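## Task

Pull the cap off the marker whose cap is green, while the remaining marker keeps its cap fully seated. Every marker and cap has to finish resting on the desk. Release everything and move the hands away at the end. The robot must not topple or be left leaning, or the task counts as failed.

## Robot and tools

ROBOT. A LinearBot: an omnidirectional wheeled base (strong 7 N m wheel motors) carrying a column roughly 1.75 m high. A carriage rides the column over 0 to 1 m (lift_m) and holds two identical six-joint arms, each ending in a two-finger gripper. Each arm base sits near 0.57 m + lift_m above the floor; carriage parts extend about 0.15 m lower. A hand can reach 0.78 m from its shoulder but only about 0.38 m below its arm base. The hand is about 0.16 m long, 0.1 m wide, 0.14 m with fingers open. Parked arm joints 1-6: 0, 0.05, 0.05, 1.45, 0, 0; parked, the robot is about 0.95 m wide and 0.7 m long. Cameras: carriage_camera is fixed, facing forward and tilted ~20 degrees down; left_wrist_camera and right_wrist_camera look out past the fingertips. Carriage camera and parked fingertips sit up to ~0.45 m above the arm bases.

FRAMES. Base frame: origin on the floor below the base centre, x forward, y left, z up. left_hand and right_hand report, in this frame, the point halfway between that gripper's pads; quat_wxyz rotates base axes into hand axes (hand z runs along the fingers, fingers open along hand y; an upward-pointing hand with joints 1, 5, 6 at 0 reads 1,0,0,0). The odometry frame is the base frame as it was at scene start. base_odometry counts wheel rotation only, so slip looks like travel; heading is positive to the left, -3.142 to 3.142.

execute_actions. Argument actions: a list holding one action or none (empty = just report state and images). An action may contain base, joints, or both; their motions start together and may finish at different times. base holds exactly one relative move, measured from where the base last reported itself: translate_m (metres, -2 to 2, forward positive), strafe_m (metres, -2 to 2, left positive) or rotate_rad (radians, -6.3 to 6.3, counter-clockwise positive). joints is a map from joint name to an absolute target: lift_m 0 to 1 (m); per arm, prefix left_ or right_: joint1_rad -2.617 to 3.054 (yaw about vertical, 0 ahead, positive left), joint2_rad 0 to 3.141 (shoulder: 0 upper arm level pointing back, 1.57 vertical, 3.14 level pointing forward), joint3_rad 0 to 3.141 (elbow: 0 folded, 3.14 straight), joint4_rad -1.57 to 1.57 (wrist pitch, 0 in line with forearm, positive lifts fingertips), joint5_rad -1.57 to 1.57 (wrist yaw, positive swings fingertips to the RIGHT, opposite to joint1), joint6_rad -2.094 to 2.094 (roll about the finger axis, positive clockwise viewed from the forearm), gripper_m 0 to 0.093 (pad gap in metres). Done tolerances: lift 0.004, joint2/3 0.055, joint4 0.04, joints 1/5/6 0.02, gripper 0.004. Joints not named may still be driving toward an earlier target without the status saying so. cameras: list of names, or all/null for every camera, [] for none; images come in the order of the pictures line. Any unknown key, camera or out-of-range number rejects the call with no motion. If a result reports a stop, the remaining motion, wait and finished_scene calls of that same reply are skipped.

wait: seconds 0 to 10; commands nothing, returns state and images. zoom_image: camera plus region [x0, y0, x1, y1] in pixels (origin top-left, at most 504x504) of that camera's latest full image. finished_scene: scene number; ends it permanently and reports success, so the goal must already be met and stable.

RESULT LINES. base_status/joint_status per motion: done (for the base, wheels turned the commanded amount even with slip; tiny moves of 1-2 mm may fall short yet say done), off_target (at rest away from target, possibly still pushing; normal for a gripper holding something), contact_stop or time_out (target dropped, holds where it stopped). 'joint command not followed', often with a cause line, means a self-collision check rejected that arm's targets (its gripper target still runs); affected joints show not_followed and the targets may be retried on later actions. To untangle, first move only the blocked arm clear, then the other in a later call. on_its_own lists things not commanded this call; 'held at' is a held target, not a position. motor_effort gives percent of maximum, positive toward higher joint values, peak in brackets; readings carry fixed and random errors, so treat them roughly. Falling lift effort while lowering means a hand or load is resting on something. drive_wheels higher at rest than after a free move means the base is pushing something. ARM HIT means an arm struck the robot hard.

CAUTIONS. The base stops on contact only after impact, sometimes late or never, and may roll ~0.3 m after an arm touches something; arms are mostly unwatched during turns or arm-commanding actions. After a blocked drive, back up ~0.2 m the way you came (or turn back), repeat if still pressed. Beware the base sliding under a desk edge the column then hits; reversing into an edge can tip the robot. Arms and grippers have no contact stop: a blocked arm keeps pushing and snaps to target when freed. Never let the arms strike or squeeze each other. Hand position readings drift, more at full reach; load makes a level hand sag 10-17 cm per kg. Gripper force is about 45-60 N per pad. Tipping risk grows with a high carriage, outstretched arms, loads, pulling, or abrupt stops; no reading shows lean, only images. Outstretched arms heat quickly, even while you think: MOTOR HOT from 75 C, a 10 s arm stop at 90 C (joint_status then says limit_stop_at_motor_heat; resend targets), and at 100 C the arm goes limp and falls. Avoid drops, slams and hard pushes.

CAMERAS. All images are 672x504. carriage_camera K fx=fy=242.22, cx 335.502, cy 252.502, located near (0.180, 0.005, 1.309) in the base frame at start; wrist cameras fx about 353 (left) and 347 (right). Calibration errors are small (focal 0.5 percent, pose about 0.5 degrees and 2.5 mm), but wrist-camera poses also inherit joint-reading errors.

Each tool is called after "Request:" by a JSON object that holds its "op" and its "data".

## Session

Request:
{"op": "execute_actions", "data": {"actions": []}}

Scene clock: 0.00 s.
base_odometry: x=+0.000 y=+0.000 heading=+0.000 (m, m, rad; odometry frame)
base_status: not commanded
joint_positions: lift_m=+0.300 left_joint1_rad=+0.001 left_joint2_rad=+0.053 left_joint3_rad=+0.045 left_joint4_rad=+1.452 left_joint5_rad=-0.030 left_joint6_rad=-0.028 left_gripper_m=+0.094 right_joint1_rad=+0.013 right_joint2_rad=+0.068 right_joint3_rad=+0.067 right_joint4_rad=+1.453 right_joint5_rad=+0.019 right_joint6_rad=+0.009 right_gripper_m=+0.094
joint_status: not commanded
motor_effort: lift_m=+24 drive_wheels=+5 (%)
left_hand: x=+0.3110 y=+0.3288 z=+1.3280 quat_wxyz=(+0.998, -0.016, +0.063, -0.013) (m; base frame)
right_hand: x=+0.3086 y=-0.3264 z=+1.3340 quat_wxyz=(+0.998, +0.009, +0.059, +0.010) (m; base frame)
pictures: carriage_camera, left_wrist_camera, right_wrist_camera
Images, in order (width x height): carriage_camera 672x504, left_wrist_camera 672x504, right_wrist_camera 672x504.

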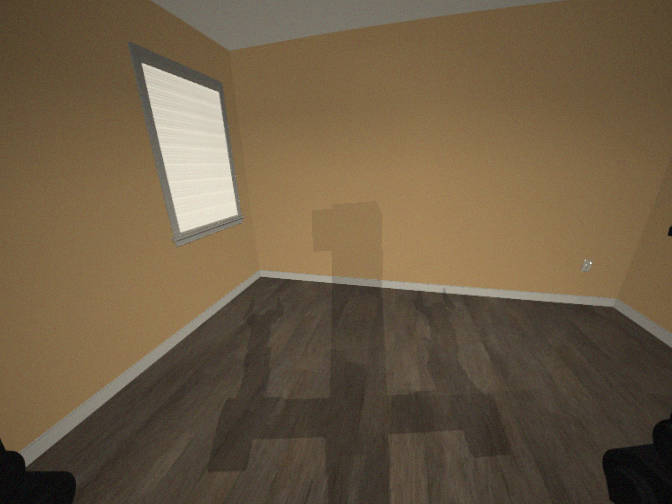

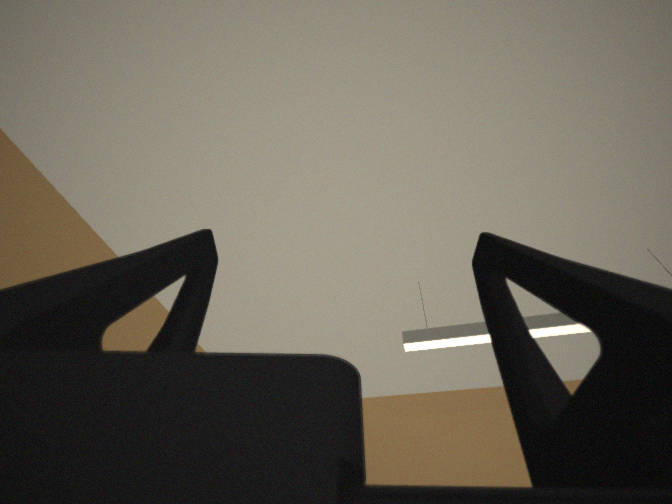

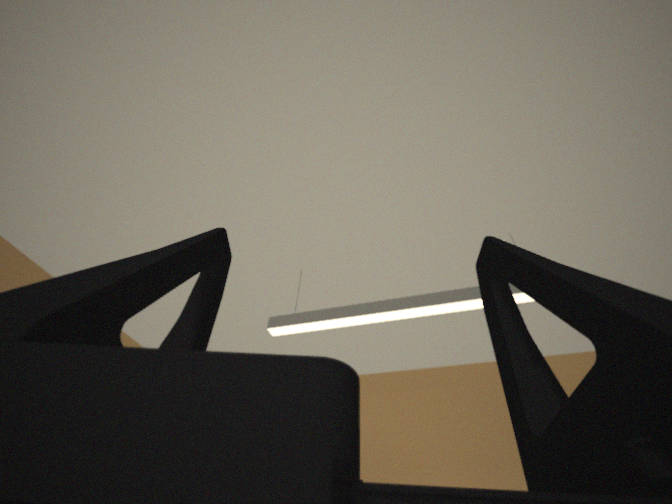

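Request:
{"op": "execute_actions", "data": {"actions": [{"base":{"rotate_rad":-1.6}}], "cameras": ["carriage_camera"]}}

Scene clock: 7.70 s.
base_odometry: x=+0.000 y=+0.000 heading=-1.600 (m, m, rad; odometry frame)
base_status: done
joint_positions: lift_m=+0.300 left_joint1_rad=+0.001 left_joint2_rad=+0.053 left_joint3_rad=+0.045 left_joint4_rad=+1.451 left_joint5_rad=-0.030 left_joint6_rad=-0.028 left_gripper_m=+0.094 right_joint1_rad=+0.013 right_joint2_rad=+0.068 right_joint3_rad=+0.067 right_joint4_rad=+1.452 right_joint5_rad=+0.019 right_joint6_rad=+0.009 right_gripper_m=+0.094
joint_status: not commanded
motor_effort: lift_m=+23(24) drive_wheels=+7(16) (%)
left_hand: x=+0.3113 y=+0.3288 z=+1.3280 quat_wxyz=(+0.998, -0.016, +0.064, -0.013) (m; base frame)
right_hand: x=+0.3088 y=-0.3264 z=+1.3340 quat_wxyz=(+0.998, +0.009, +0.059, +0.010) (m; base frame)
pictures: carriage_camera
Images, in order (width x height): carriage_camera 672x504.

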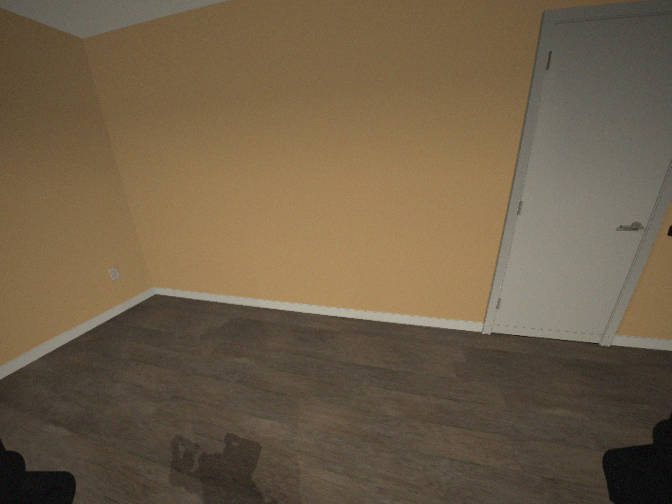

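Request:
{"op": "execute_actions", "data": {"actions": [{"base":{"rotate_rad":-1.6}}], "cameras": ["carriage_camera"]}}

Scene clock: 14.23 s.
base_odometry: x=+0.000 y=+0.000 heading=+3.084 (m, m, rad; odometry frame)
base_status: done
joint_positions: lift_m=+0.300 left_joint1_rad=+0.001 left_joint2_rad=+0.053 left_joint3_rad=+0.045 left_joint4_rad=+1.450 left_joint5_rad=-0.030 left_joint6_rad=-0.028 left_gripper_m=+0.094 right_joint1_rad=+0.013 right_joint2_rad=+0.068 right_joint3_rad=+0.067 right_joint4_rad=+1.452 right_joint5_rad=+0.019 right_joint6_rad=+0.009 right_gripper_m=+0.094
joint_status: not commanded
motor_effort: lift_m=+25(25) drive_wheels=+6(16) (%)
left_hand: x=+0.3114 y=+0.3288 z=+1.3280 quat_wxyz=(+0.998, -0.016, +0.064, -0.013) (m; base frame)
right_hand: x=+0.3089 y=-0.3265 z=+1.3340 quat_wxyz=(+0.998, +0.010, +0.059, +0.010) (m; base frame)
pictures: carriage_camera
Images, in order (width x height): carriage_camera 672x504.

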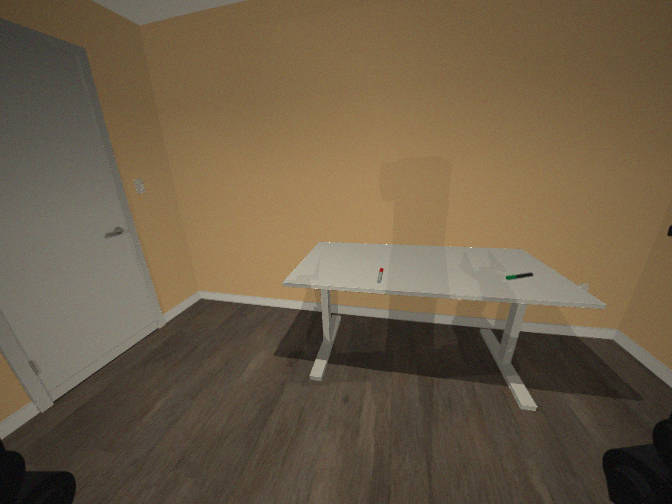

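Request:
{"op": "execute_actions", "data": {"actions": [{"base":{"rotate_rad":-0.23},"joints":{"lift_m":0.42}}], "cameras": []}}

Request:
{"op": "execute_actions", "data": {"actions": [{"base":{"strafe_m":-0.66}}], "cameras": []}}

Request:
{"op": "execute_actions", "data": {"actions": [{"base":{"translate_m":0.7},"joints":{"left_joint2_rad":1.2,"left_joint3_rad":1.0,"left_joint4_rad":-1.2,"right_joint2_rad":1.2,"right_joint3_rad":1.0,"right_joint4_rad":-1.2}}]}}

Scene clock: 37.13 s.
base_odometry: x=+0.000 y=+0.000 heading=+2.854 (m, m, rad; odometry frame)
base_status: done
joint_positions: lift_m=+0.420 left_joint1_rad=+0.001 left_joint2_rad=+0.053 left_joint3_rad=+0.045 left_joint4_rad=+1.450 left_joint5_rad=-0.030 left_joint6_rad=-0.028 left_gripper_m=+0.094 right_joint1_rad=+0.013 right_joint2_rad=+0.068 right_joint3_rad=+0.067 right_joint4_rad=+1.453 right_joint5_rad=+0.019 right_joint6_rad=+0.009 right_gripper_m=+0.094
joint_status: all done
motor_effort: lift_m=+25(33) drive_wheels=+9(16) (%)
left_hand: x=+0.3114 y=+0.3288 z=+1.4483 quat_wxyz=(+0.998, -0.016, +0.064, -0.013) (m; base frame)
right_hand: x=+0.3087 y=-0.3265 z=+1.4543 quat_wxyz=(+0.998, +0.010, +0.059, +0.010) (m; base frame)
pictures: none
No camera images: the call's "cameras" was empty. Leave "cameras" out to get every camera's image.

Scene clock: 40.77 s.
base_odometry: x=+0.188 y=+0.633 heading=+2.853 (m, m, rad; odometry frame)
base_status: done
joint_positions: lift_m=+0.420 left_joint1_rad=+0.001 left_joint2_rad=+0.053 left_joint3_rad=+0.045 left_joint4_rad=+1.451 left_joint5_rad=-0.030 left_joint6_rad=-0.028 left_gripper_m=+0.094 right_joint1_rad=+0.013 right_joint2_rad=+0.068 right_joint3_rad=+0.067 right_joint4_rad=+1.453 right_joint5_rad=+0.019 right_joint6_rad=+0.009 right_gripper_m=+0.094
joint_status: not commanded
motor_effort: lift_m=+24(26) drive_wheels=+9(22) (%)
left_hand: x=+0.3113 y=+0.3288 z=+1.4483 quat_wxyz=(+0.998, -0.016, +0.064, -0.013) (m; base frame)
right_hand: x=+0.3087 y=-0.3265 z=+1.4543 quat_wxyz=(+0.998, +0.010, +0.059, +0.010) (m; base frame)
pictures: none
No camera images: the call's "cameras" was empty. Leave "cameras" out to get every camera's image.

Scene clock: 44.50 s.
base_odometry: x=-0.483 y=+0.832 heading=+2.853 (m, m, rad; odometry frame)
base_status: done
joint_positions: lift_m=+0.420 left_joint1_rad=+0.001 left_joint2_rad=+1.198 left_joint3_rad=+0.975 left_joint4_rad=-1.193 left_joint5_rad=-0.030 left_joint6_rad=-0.028 left_gripper_m=+0.094 right_joint1_rad=+0.013 right_joint2_rad=+1.199 right_joint3_rad=+0.981 right_joint4_rad=-1.196 right_joint5_rad=+0.019 right_joint6_rad=+0.009 right_gripper_m=+0.094
joint_status: all done
motor_effort: lift_m=+25(26) drive_wheels=+6(18) (%)
left_hand: x=+0.4920 y=+0.3289 z=+1.1397 quat_wxyz=(+0.078, -0.016, +0.997, +0.014) (m; base frame)
right_hand: x=+0.4928 y=-0.3242 z=+1.1412 quat_wxyz=(+0.079, -0.001, +0.997, -0.009) (m; base frame)
pictures: carriage_camera, left_wrist_camera, right_wrist_camera
camera_calibration (this result's frames):
carriage_camera: T_world_to_cam=[[-0.0232466, -0.999422, -0.0247857, 0.0446807], [-0.332761, 0.031114, -0.942498, 1.40711], [0.942724, -0.0136622, -0.333292, 0.3067], [0, 0, 0, 1]] pos_world=[0.180138, 0.00506417, 1.42953]
left_wrist_camera: T_world_to_cam=[[0.0436408, -0.998042, -0.0448092, 0.361287], [-0.893921, -0.0590366, 0.444319, -0.0374024], [-0.446094, 0.0206654, -0.894747, 1.35506], [0, 0, 0, 1]] pos_world=[0.555281, 0.330368, 1.24524]
right_wrist_camera: T_world_to_cam=[[0.0182322, -0.999767, -0.0115723, -0.313319], [-0.886626, -0.0215164, 0.461986, -0.0905404], [-0.462127, 0.00183727, -0.886812, 1.35934], [0, 0, 0, 1]] pos_world=[0.553626, -0.317692, 1.24368]
Images, in order (width x height): carriage_camera 672x504, left_wrist_camera 672x504, right_wrist_camera 672x504.

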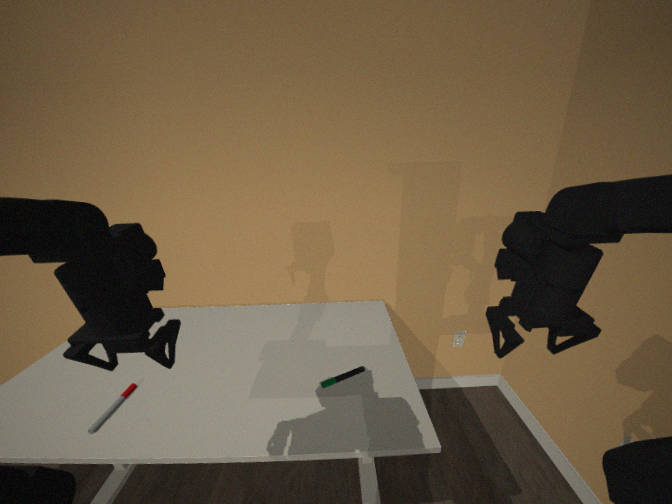

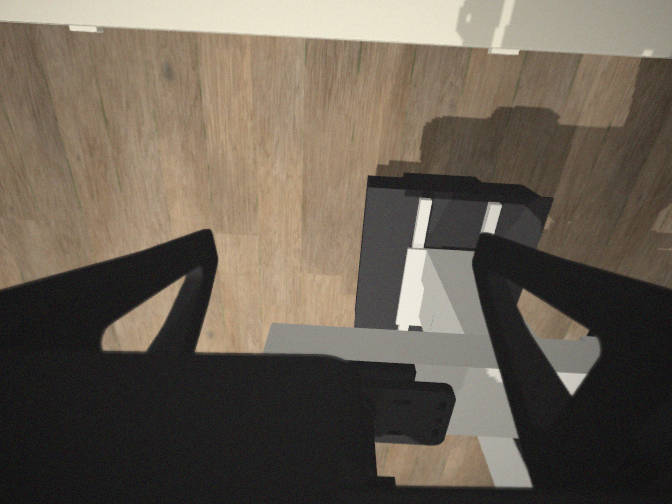

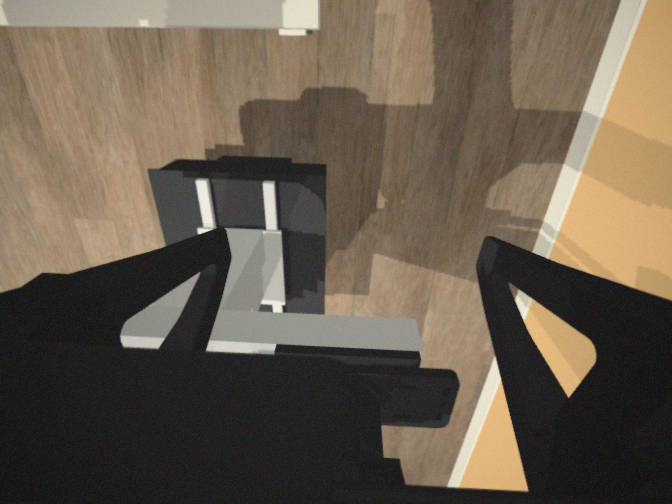

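Request:
{"op": "execute_actions", "data": {"actions": [{"base":{"translate_m":0.22},"joints":{"left_joint1_rad":-0.6,"right_joint1_rad":0.45,"left_joint2_rad":1.5,"left_joint3_rad":1.2,"left_joint4_rad":-1.1,"right_joint2_rad":1.5,"right_joint3_rad":1.2,"right_joint4_rad":-1.1}}]}}

Scene clock: 87.43 s.
base_odometry: x=-0.694 y=+0.895 heading=+2.852 (m, m, rad; odometry frame)
base_status: done
joint_positions: lift_m=+0.420 left_joint1_rad=-0.596 left_joint2_rad=+1.497 left_joint3_rad=+1.184 left_joint4_rad=-1.094 left_joint5_rad=-0.030 left_joint6_rad=-0.028 left_gripper_m=+0.094 right_joint1_rad=+0.449 right_joint2_rad=+1.498 right_joint3_rad=+1.188 right_joint4_rad=-1.099 right_joint5_rad=+0.019 right_joint6_rad=+0.009 right_gripper_m=+0.094
joint_status: all done
motor_effort: lift_m=+23(24) drive_wheels=+8(18) (%)
left_hand: x=+0.5226 y=+0.1638 z=+1.1347 quat_wxyz=(+0.082, +0.278, +0.957, -0.011) (m; base frame)
right_hand: x=+0.5427 y=-0.1997 z=+1.1354 quat_wxyz=(+0.081, -0.217, +0.973, +0.009) (m; base frame)
pictures: carriage_camera, left_wrist_camera, right_wrist_camera
camera_calibration (this result's frames):
carriage_camera: T_world_to_cam=[[-0.0232466, -0.999422, -0.0247857, 0.0446807], [-0.332761, 0.031114, -0.942498, 1.40711], [0.942724, -0.0136622, -0.333292, 0.3067], [0, 0, 0, 1]] pos_world=[0.180138, 0.00506417, 1.42953]
left_wrist_camera: T_world_to_cam=[[-0.524731, -0.850126, -0.0440732, 0.466898], [-0.775419, 0.455973, 0.436823, -0.155344], [-0.351258, 0.26339, -0.898467, 1.28251], [0, 0, 0, 1]] pos_world=[0.575032, 0.129954, 1.24073]
right_wrist_camera: T_world_to_cam=[[0.438927, -0.898438, -0.0122977, -0.397092], [-0.79644, -0.39536, 0.457574, -0.159504], [-0.415964, -0.191047, -0.889086, 1.31603], [0, 0, 0, 1]] pos_world=[0.594679, -0.168401, 1.23816]
Images, in order (width x height): carriage_camera 672x504, left_wrist_camera 672x504, right_wrist_camera 672x504.

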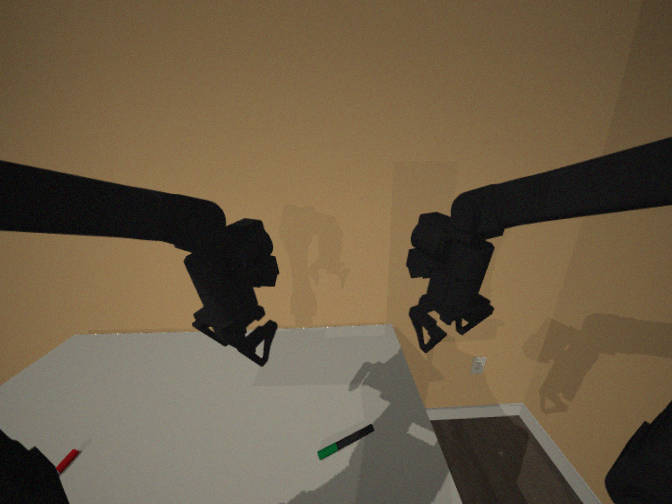

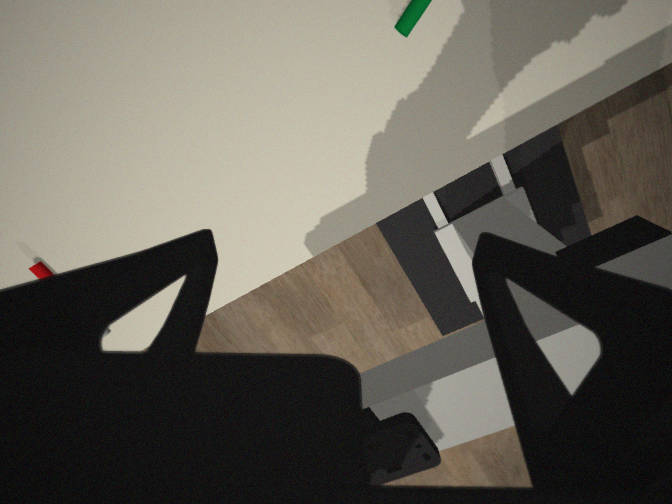

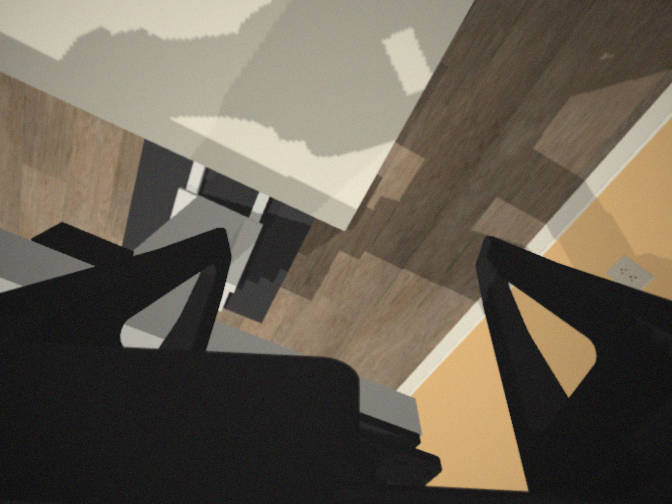

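Request:
{"op": "execute_actions", "data": {"actions": [{"joints":{"lift_m":0.44,"left_joint1_rad":-0.635,"left_joint2_rad":2.63,"left_joint3_rad":1.067,"left_joint4_rad":0.528,"left_joint5_rad":0.285,"left_joint6_rad":0.44,"left_gripper_m":0.065,"right_joint1_rad":0.546,"right_joint2_rad":2.756,"right_joint3_rad":1.725,"right_joint4_rad":-0.506,"right_joint5_rad":-0.248,"right_joint6_rad":1.70,"right_gripper_m":0.065}}]}}

Scene clock: 134.10 s.
base_odometry: x=-0.694 y=+0.895 heading=+2.852 (m, m, rad; odometry frame)
base_status: not commanded
joint_positions: lift_m=+0.440 left_joint1_rad=-0.627 left_joint2_rad=+2.624 left_joint3_rad=+1.096 left_joint4_rad=+0.528 left_joint5_rad=+0.282 left_joint6_rad=+0.433 left_gripper_m=+0.065 right_joint1_rad=+0.547 right_joint2_rad=+2.763 right_joint3_rad=+1.727 right_joint4_rad=-0.511 right_joint5_rad=-0.245 right_joint6_rad=+1.696 right_gripper_m=+0.065
joint_status: all done
motor_effort: lift_m=+25(27) drive_wheels=-3(8) (%)
left_hand: x=+0.6134 y=+0.0214 z=+0.8396 quat_wxyz=(+0.264, +0.514, +0.800, -0.161) (m; base frame)
right_hand: x=+0.6385 y=-0.0552 z=+0.8291 quat_wxyz=(-0.105, +0.538, +0.834, +0.063) (m; base frame)
pictures: carriage_camera, left_wrist_camera, right_wrist_camera
camera_calibration (this result's frames):
carriage_camera: T_world_to_cam=[[-0.0232466, -0.999422, -0.0247857, 0.0451769], [-0.332761, 0.031114, -0.942498, 1.42598], [0.942724, -0.0136622, -0.333292, 0.313373], [0, 0, 0, 1]] pos_world=[0.180138, 0.00506417, 1.44955]
left_wrist_camera: T_world_to_cam=[[-0.900119, -0.434814, -0.0268997, 0.587442], [-0.434641, 0.90052, -0.0122638, 0.267472], [0.0295562, 0.000652835, -0.999563, 0.943712], [0, 0, 0, 1]] pos_world=[0.617129, 0.0139473, 0.962382]
right_wrist_camera: T_world_to_cam=[[-0.908635, -0.416736, -0.0267119, 0.585849], [-0.283416, 0.568441, 0.772367, -0.421251], [-0.306689, 0.70937, -0.634615, 0.880132], [0, 0, 0, 1]] pos_world=[0.68286, -0.140738, 0.899555]
Images, in order (width x height): carriage_camera 672x504, left_wrist_camera 672x504, right_wrist_camera 672x504.

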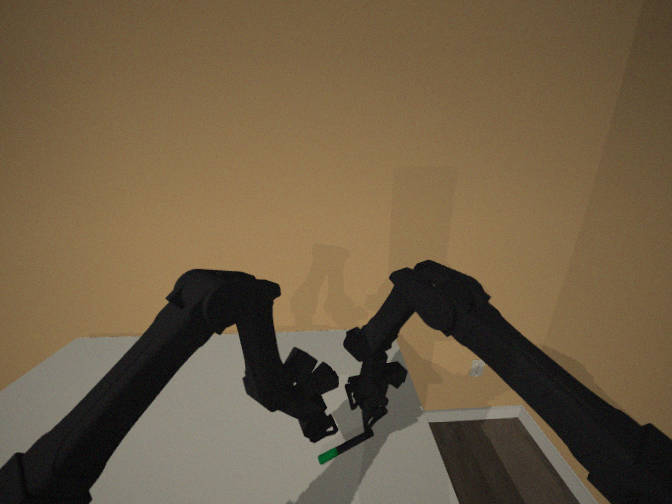

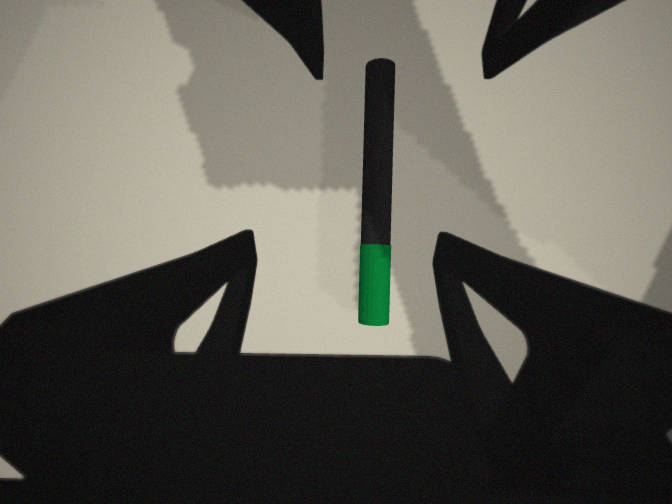

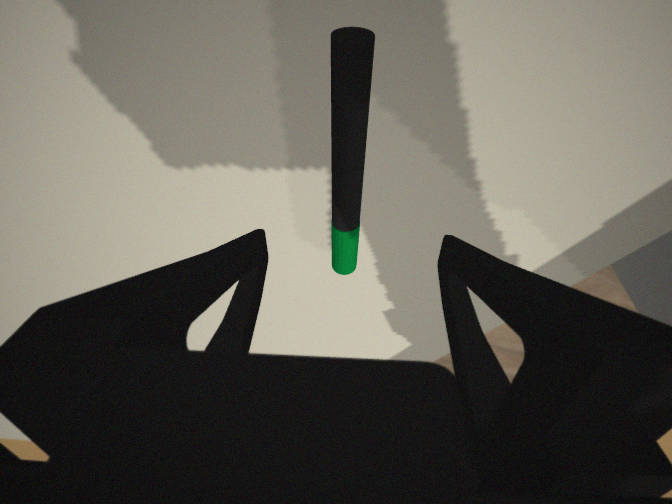

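Request:
{"op": "execute_actions", "data": {"actions": [{"joints":{"lift_m":0.37,"left_joint1_rad":-0.653,"left_joint2_rad":2.634,"left_joint3_rad":0.972,"left_joint4_rad":0.63}}]}}

Scene clock: 148.57 s.
base_odometry: x=-0.694 y=+0.895 heading=+2.852 (m, m, rad; odometry frame)
base_status: not commanded
joint_positions: lift_m=+0.370 left_joint1_rad=-0.645 left_joint2_rad=+2.635 left_joint3_rad=+0.990 left_joint4_rad=+0.626 left_joint5_rad=+0.283 left_joint6_rad=+0.433 left_gripper_m=+0.065 right_joint1_rad=+0.547 right_joint2_rad=+2.764 right_joint3_rad=+1.727 right_joint4_rad=-0.508 right_joint5_rad=-0.245 right_joint6_rad=+1.696 right_gripper_m=+0.065
joint_status: all done
motor_effort: lift_m=+23(24) drive_wheels=+6(3) (%)
left_hand: x=+0.5831 y=+0.0342 z=+0.7581 quat_wxyz=(+0.254, +0.522, +0.798, -0.163) (m; base frame)
right_hand: x=+0.6389 y=-0.0548 z=+0.7588 quat_wxyz=(-0.105, +0.538, +0.834, +0.065) (m; base frame)
pictures: carriage_camera, left_wrist_camera, right_wrist_camera
camera_calibration (this result's frames):
carriage_camera: T_world_to_cam=[[-0.0232466, -0.999422, -0.0247857, 0.0434412], [-0.332761, 0.031114, -0.942498, 1.35998], [0.942724, -0.0136622, -0.333292, 0.290033], [0, 0, 0, 1]] pos_world=[0.180138, 0.00506417, 1.37952]
left_wrist_camera: T_world_to_cam=[[-0.908266, -0.418049, -0.0169401, 0.560132], [-0.418166, 0.908362, 0.00391282, 0.219551], [0.013752, 0.0106376, -0.999849, 0.872219], [0, 0, 0, 1]] pos_world=[0.588564, 0.0254525, 0.880717]
right_wrist_camera: T_world_to_cam=[[-0.908574, -0.416696, -0.0292738, 0.586438], [-0.284882, 0.566859, 0.77299, -0.366686], [-0.305508, 0.710658, -0.633743, 0.834011], [0, 0, 0, 1]] pos_world=[0.683157, -0.140471, 0.829161]
Images, in order (width x height): carriage_camera 672x504, left_wrist_camera 672x504, right_wrist_camera 672x504.

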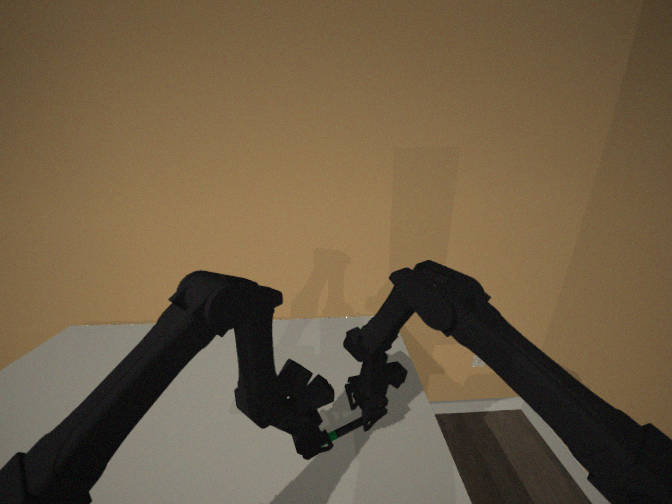

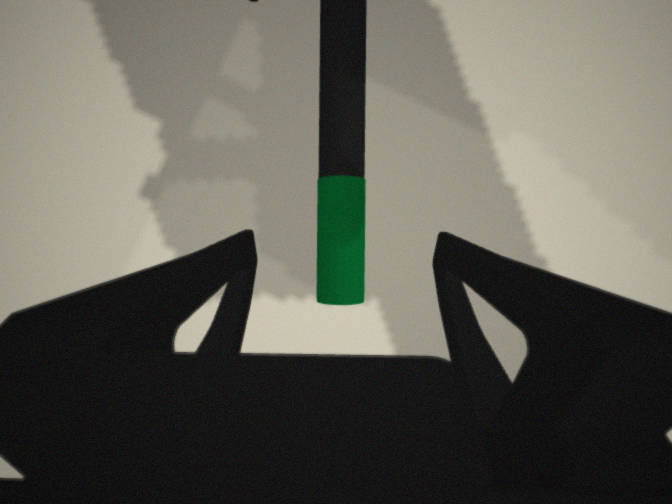

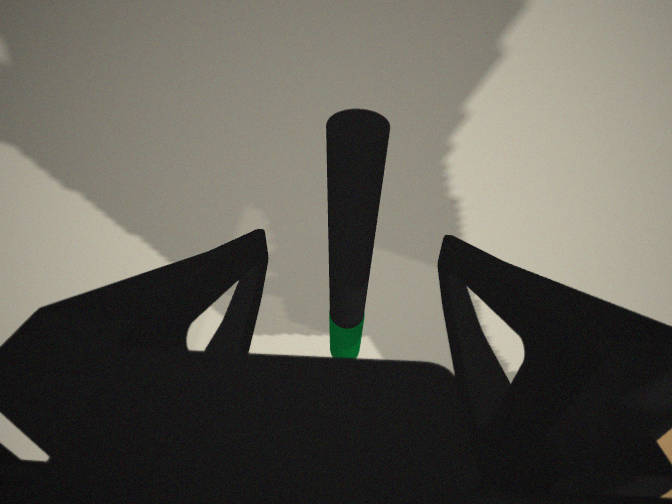

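Request:
{"op": "execute_actions", "data": {"actions": [{"joints":{"lift_m":0.348}}]}}

Scene clock: 153.87 s.
base_odometry: x=-0.694 y=+0.895 heading=+2.852 (m, m, rad; odometry frame)
base_status: not commanded
joint_positions: lift_m=+0.348 left_joint1_rad=-0.645 left_joint2_rad=+2.635 left_joint3_rad=+0.990 left_joint4_rad=+0.631 left_joint5_rad=+0.283 left_joint6_rad=+0.433 left_gripper_m=+0.065 right_joint1_rad=+0.545 right_joint2_rad=+2.753 right_joint3_rad=+1.727 right_joint4_rad=-0.503 right_joint5_rad=-0.248 right_joint6_rad=+1.696 right_gripper_m=+0.065
joint_status: all done
motor_effort: lift_m=+24(23) drive_wheels=-2(3) (%)
left_hand: x=+0.5838 y=+0.0336 z=+0.7368 quat_wxyz=(+0.256, +0.522, +0.797, -0.164) (m; base frame)
right_hand: x=+0.6433 y=-0.0530 z=+0.7414 quat_wxyz=(-0.102, +0.538, +0.834, +0.073) (m; base frame)
pictures: carriage_camera, left_wrist_camera, right_wrist_camera
camera_calibration (this result's frames):
carriage_camera: T_world_to_cam=[[-0.0232466, -0.999422, -0.0247857, 0.0428977], [-0.332761, 0.031114, -0.942498, 1.33932], [0.942724, -0.0136622, -0.333292, 0.282725], [0, 0, 0, 1]] pos_world=[0.180138, 0.00506417, 1.35759]
left_wrist_camera: T_world_to_cam=[[-0.908282, -0.417925, -0.0190097, 0.561721], [-0.41799, 0.908451, -0.000605412, 0.223767], [0.0175224, 0.00739599, -0.999819, 0.848816], [0, 0, 0, 1]] pos_world=[0.58886, 0.0251984, 0.859476]
right_wrist_camera: T_world_to_cam=[[-0.909204, -0.413968, -0.0444844, 0.602514], [-0.292706, 0.559552, 0.775387, -0.350175], [-0.296094, 0.718006, -0.629918, 0.814593], [0, 0, 0, 1]] pos_world=[0.686506, -0.13952, 0.81145]
Images, in order (width x height): carriage_camera 672x504, left_wrist_camera 672x504, right_wrist_camera 672x504.

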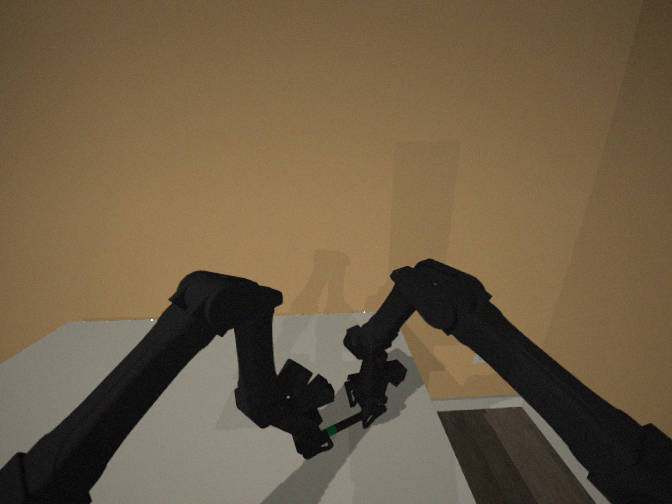

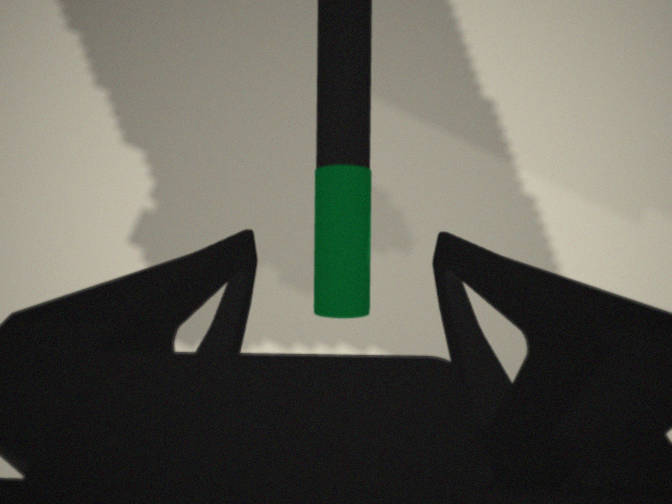

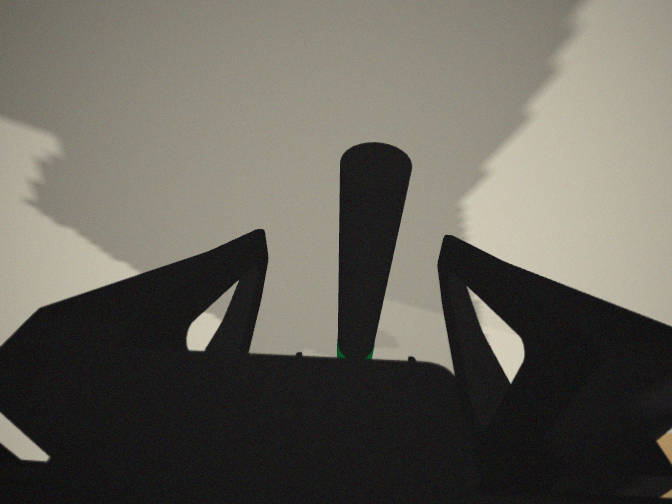

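Request:
{"op": "execute_actions", "data": {"actions": [{"joints":{"left_joint2_rad":2.68,"left_joint4_rad":0.675,"right_joint2_rad":2.74}}], "cameras": ["left_wrist_camera","right_wrist_camera"]}}

Scene clock: 158.97 s.
base_odometry: x=-0.694 y=+0.895 heading=+2.852 (m, m, rad; odometry frame)
base_status: not commanded
joint_positions: lift_m=+0.348 left_joint1_rad=-0.645 left_joint2_rad=+2.659 left_joint3_rad=+0.990 left_joint4_rad=+0.682 left_joint5_rad=+0.287 left_joint6_rad=+0.433 left_gripper_m=+0.065 right_joint1_rad=+0.545 right_joint2_rad=+2.753 right_joint3_rad=+1.727 right_joint4_rad=-0.503 right_joint5_rad=-0.248 right_joint6_rad=+1.696 right_gripper_m=+0.065
joint_status: all done
motor_effort: lift_m=+27(23) drive_wheels=-4(3) (%)
left_hand: x=+0.5854 y=+0.0317 z=+0.7339 quat_wxyz=(+0.269, +0.521, +0.793, -0.166) (m; base frame)
right_hand: x=+0.6433 y=-0.0530 z=+0.7414 quat_wxyz=(-0.102, +0.538, +0.834, +0.072) (m; base frame)
pictures: left_wrist_camera, right_wrist_camera
camera_calibration (this result's frames):
left_wrist_camera: T_world_to_cam=[[-0.908331, -0.417252, -0.028888, 0.569556], [-0.41661, 0.908719, -0.0258017, 0.243805], [0.0370168, -0.0114014, -0.99925, 0.834687], [0, 0, 0, 1]] pos_world=[0.58802, 0.025615, 0.856805]
right_wrist_camera: T_world_to_cam=[[-0.909218, -0.413977, -0.0441059, 0.602151], [-0.292453, 0.559705, 0.775372, -0.350311], [-0.2963, 0.717881, -0.629963, 0.814761], [0, 0, 0, 1]] pos_world=[0.68645, -0.139554, 0.811449]
Images, in order (width x height): left_wrist_camera 672x504, right_wrist_camera 672x504.

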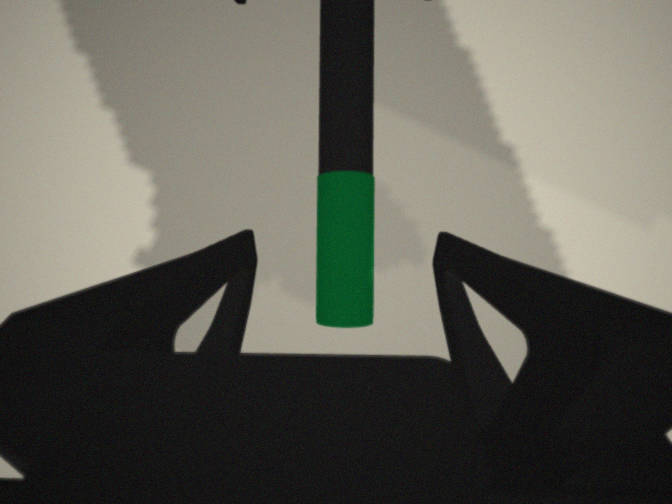

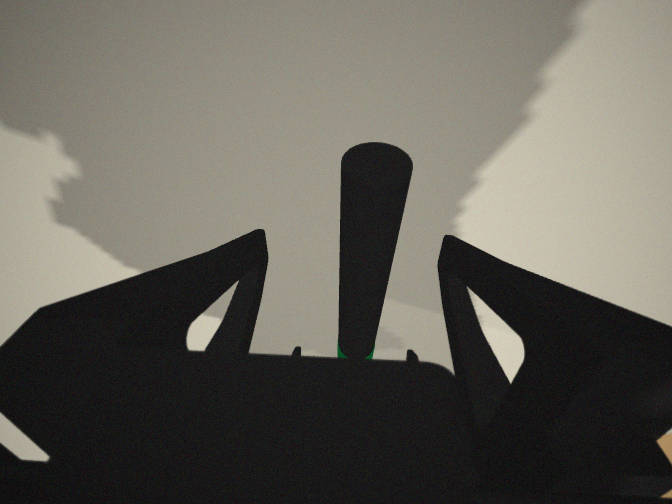

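Probably touching now. Close both.

Request:
{"op": "execute_actions", "data": {"actions": [{"joints":{"left_gripper_m":0.0,"right_gripper_m":0.0}}]}}

Scene clock: 165.63 s.
base_odometry: x=-0.694 y=+0.895 heading=+2.852 (m, m, rad; odometry frame)
base_status: not commanded
joint_positions: lift_m=+0.348 left_joint1_rad=-0.645 left_joint2_rad=+2.659 left_joint3_rad=+0.990 left_joint4_rad=+0.683 left_joint5_rad=+0.283 left_joint6_rad=+0.433 left_gripper_m=+0.018 right_joint1_rad=+0.545 right_joint2_rad=+2.753 right_joint3_rad=+1.727 right_joint4_rad=-0.508 right_joint5_rad=-0.249 right_joint6_rad=+1.695 right_gripper_m=+0.017
joint_status: left_gripper_m off_target (ended at +0.018, target +0.000); right_gripper_m off_target (ended at +0.017, target +0.000)
motor_effort: lift_m=+28(25) drive_wheels=-4(2) (%)
left_hand: x=+0.5861 y=+0.0319 z=+0.7340 quat_wxyz=(+0.270, +0.521, +0.793, -0.165) (m; base frame)
right_hand: x=+0.6421 y=-0.0535 z=+0.7414 quat_wxyz=(-0.104, +0.538, +0.834, +0.070) (m; base frame)
pictures: carriage_camera, left_wrist_camera, right_wrist_camera
camera_calibration (this result's frames):
carriage_camera: T_world_to_cam=[[-0.0232466, -0.999422, -0.0247857, 0.0428977], [-0.332761, 0.031114, -0.942498, 1.33932], [0.942724, -0.0136622, -0.333292, 0.282725], [0, 0, 0, 1]] pos_world=[0.180138, 0.00506417, 1.35759]
left_wrist_camera: T_world_to_cam=[[-0.907356, -0.419112, -0.0324115, 0.572377], [-0.41844, 0.907883, -0.0256315, 0.244838], [0.0401683, -0.00969457, -0.999146, 0.832734], [0, 0, 0, 1]] pos_world=[0.58835, 0.0256794, 0.85685]
right_wrist_camera: T_world_to_cam=[[-0.909257, -0.414426, -0.0387677, 0.596896], [-0.28875, 0.560944, 0.775864, -0.353056], [-0.299792, 0.716654, -0.629707, 0.816753], [0, 0, 0, 1]] pos_world=[0.685642, -0.139916, 0.811379]
Images, in order (width x height): carriage_camera 672x504, left_wrist_camera 672x504, right_wrist_camera 672x504.

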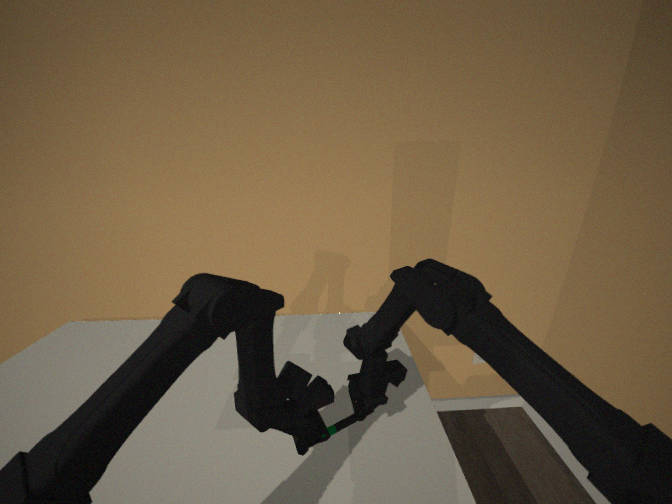

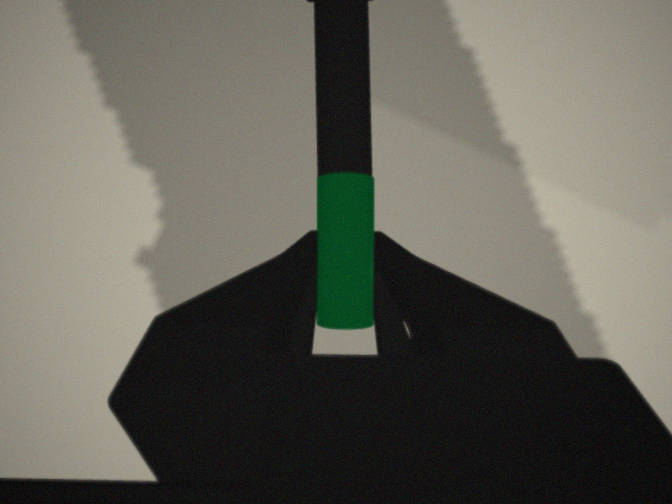

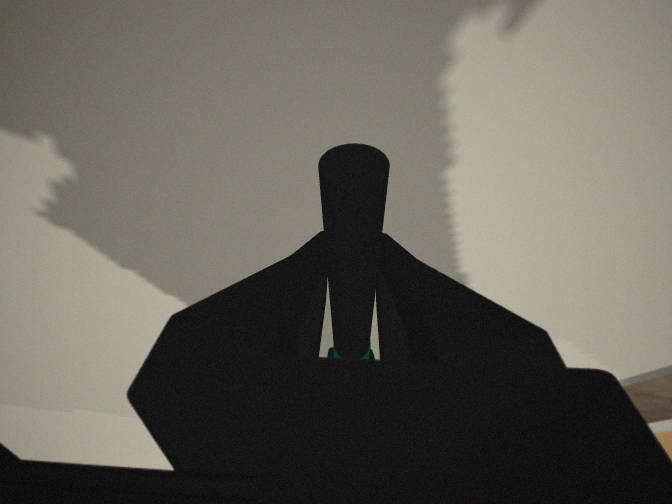

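Request:
{"op": "execute_actions", "data": {"actions": [{"joints":{"lift_m":0.36,"left_joint2_rad":2.66}}], "cameras": []}}

Request:
{"op": "execute_actions", "data": {"actions": [{"joints":{"right_joint1_rad":0.47,"right_joint6_rad":1.63,"left_joint1_rad":-0.615,"left_joint2_rad":2.635,"left_joint3_rad":0.87,"left_joint4_rad":0.76,"left_joint6_rad":0.46}}]}}

Scene clock: 176.27 s.
base_odometry: x=-0.694 y=+0.895 heading=+2.852 (m, m, rad; odometry frame)
base_status: not commanded
joint_positions: lift_m=+0.360 left_joint1_rad=-0.645 left_joint2_rad=+2.656 left_joint3_rad=+0.990 left_joint4_rad=+0.683 left_joint5_rad=+0.281 left_joint6_rad=+0.433 left_gripper_m=+0.018 right_joint1_rad=+0.545 right_joint2_rad=+2.749 right_joint3_rad=+1.727 right_joint4_rad=-0.511 right_joint5_rad=-0.245 right_joint6_rad=+1.696 right_gripper_m=+0.017
joint_status: all done
motor_effort: lift_m=+26(33) drive_wheels=+8(5) (%)
left_hand: x=+0.5871 y=+0.0316 z=+0.7470 quat_wxyz=(+0.271, +0.521, +0.793, -0.164) (m; base frame)
right_hand: x=+0.6431 y=-0.0538 z=+0.7551 quat_wxyz=(-0.102, +0.538, +0.834, +0.070) (m; base frame)
pictures: none
No camera images: the call's "cameras" was empty. Leave "cameras" out to get every camera's image.

Scene clock: 177.00 s.
base_odometry: x=-0.694 y=+0.895 heading=+2.852 (m, m, rad; odometry frame)
base_status: not commanded
joint_positions: lift_m=+0.360 left_joint1_rad=-0.621 left_joint2_rad=+2.640 left_joint3_rad=+0.891 left_joint4_rad=+0.762 left_joint5_rad=+0.283 left_joint6_rad=+0.453 left_gripper_m=+0.018 right_joint1_rad=+0.465 right_joint2_rad=+2.749 right_joint3_rad=+1.727 right_joint4_rad=-0.511 right_joint5_rad=-0.253 right_joint6_rad=+1.631 right_gripper_m=+0.017
joint_status: all done
motor_effort: lift_m=+24(21) drive_wheels=+6(6) (%)
left_hand: x=+0.5744 y=+0.0525 z=+0.7480 quat_wxyz=(+0.272, +0.520, +0.794, -0.158) (m; base frame)
right_hand: x=+0.6628 y=-0.0826 z=+0.7555 quat_wxyz=(-0.100, +0.544, +0.829, +0.079) (m; base frame)
pictures: carriage_camera, left_wrist_camera, right_wrist_camera
camera_calibration (this result's frames):
carriage_camera: T_world_to_cam=[[-0.0232466, -0.999422, -0.0247857, 0.0431936], [-0.332761, 0.031114, -0.942498, 1.35056], [0.942724, -0.0136622, -0.333292, 0.286703], [0, 0, 0, 1]] pos_world=[0.180138, 0.00506417, 1.36953]
left_wrist_camera: T_world_to_cam=[[-0.904024, -0.425182, -0.044277, 0.578064], [-0.424518, 0.905104, -0.023925, 0.224012], [0.0502478, -0.00283244, -0.998733, 0.84095], [0, 0, 0, 1]] pos_world=[0.575425, 0.0454101, 0.870839]
right_wrist_camera: T_world_to_cam=[[-0.915389, -0.398626, -0.0562143, 0.622814], [-0.290894, 0.558443, 0.776867, -0.34122], [-0.278287, 0.727488, -0.627151, 0.83731], [0, 0, 0, 1]] pos_world=[0.703871, -0.170311, 0.825213]
Images, in order (width x height): carriage_camera 672x504, left_wrist_camera 672x504, right_wrist_camera 672x504.

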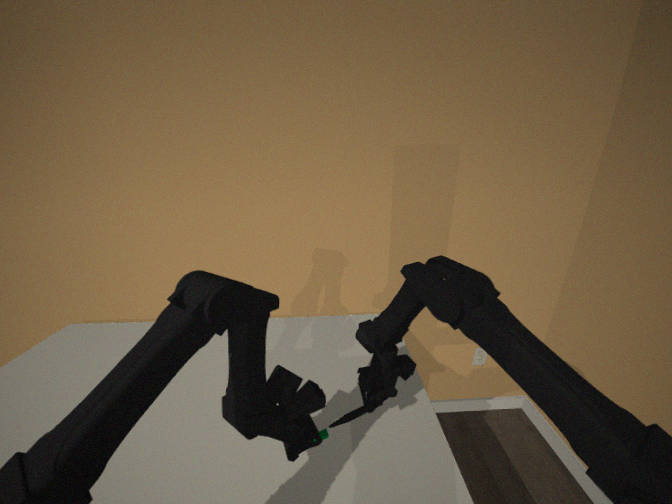

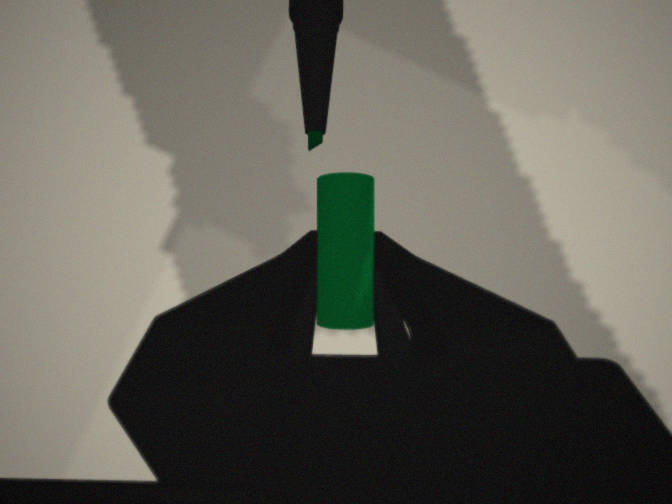

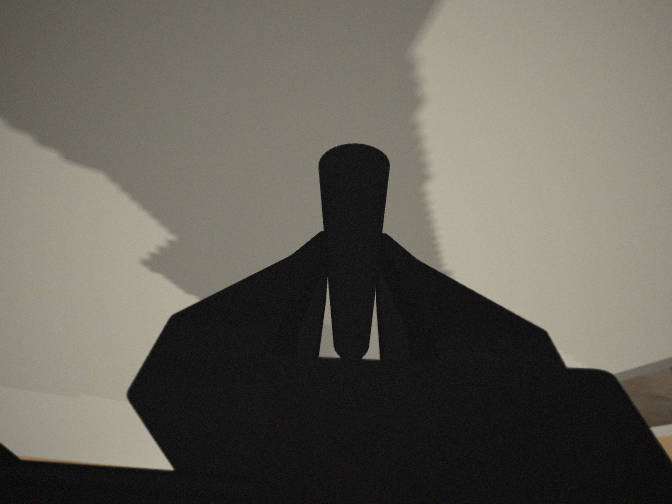

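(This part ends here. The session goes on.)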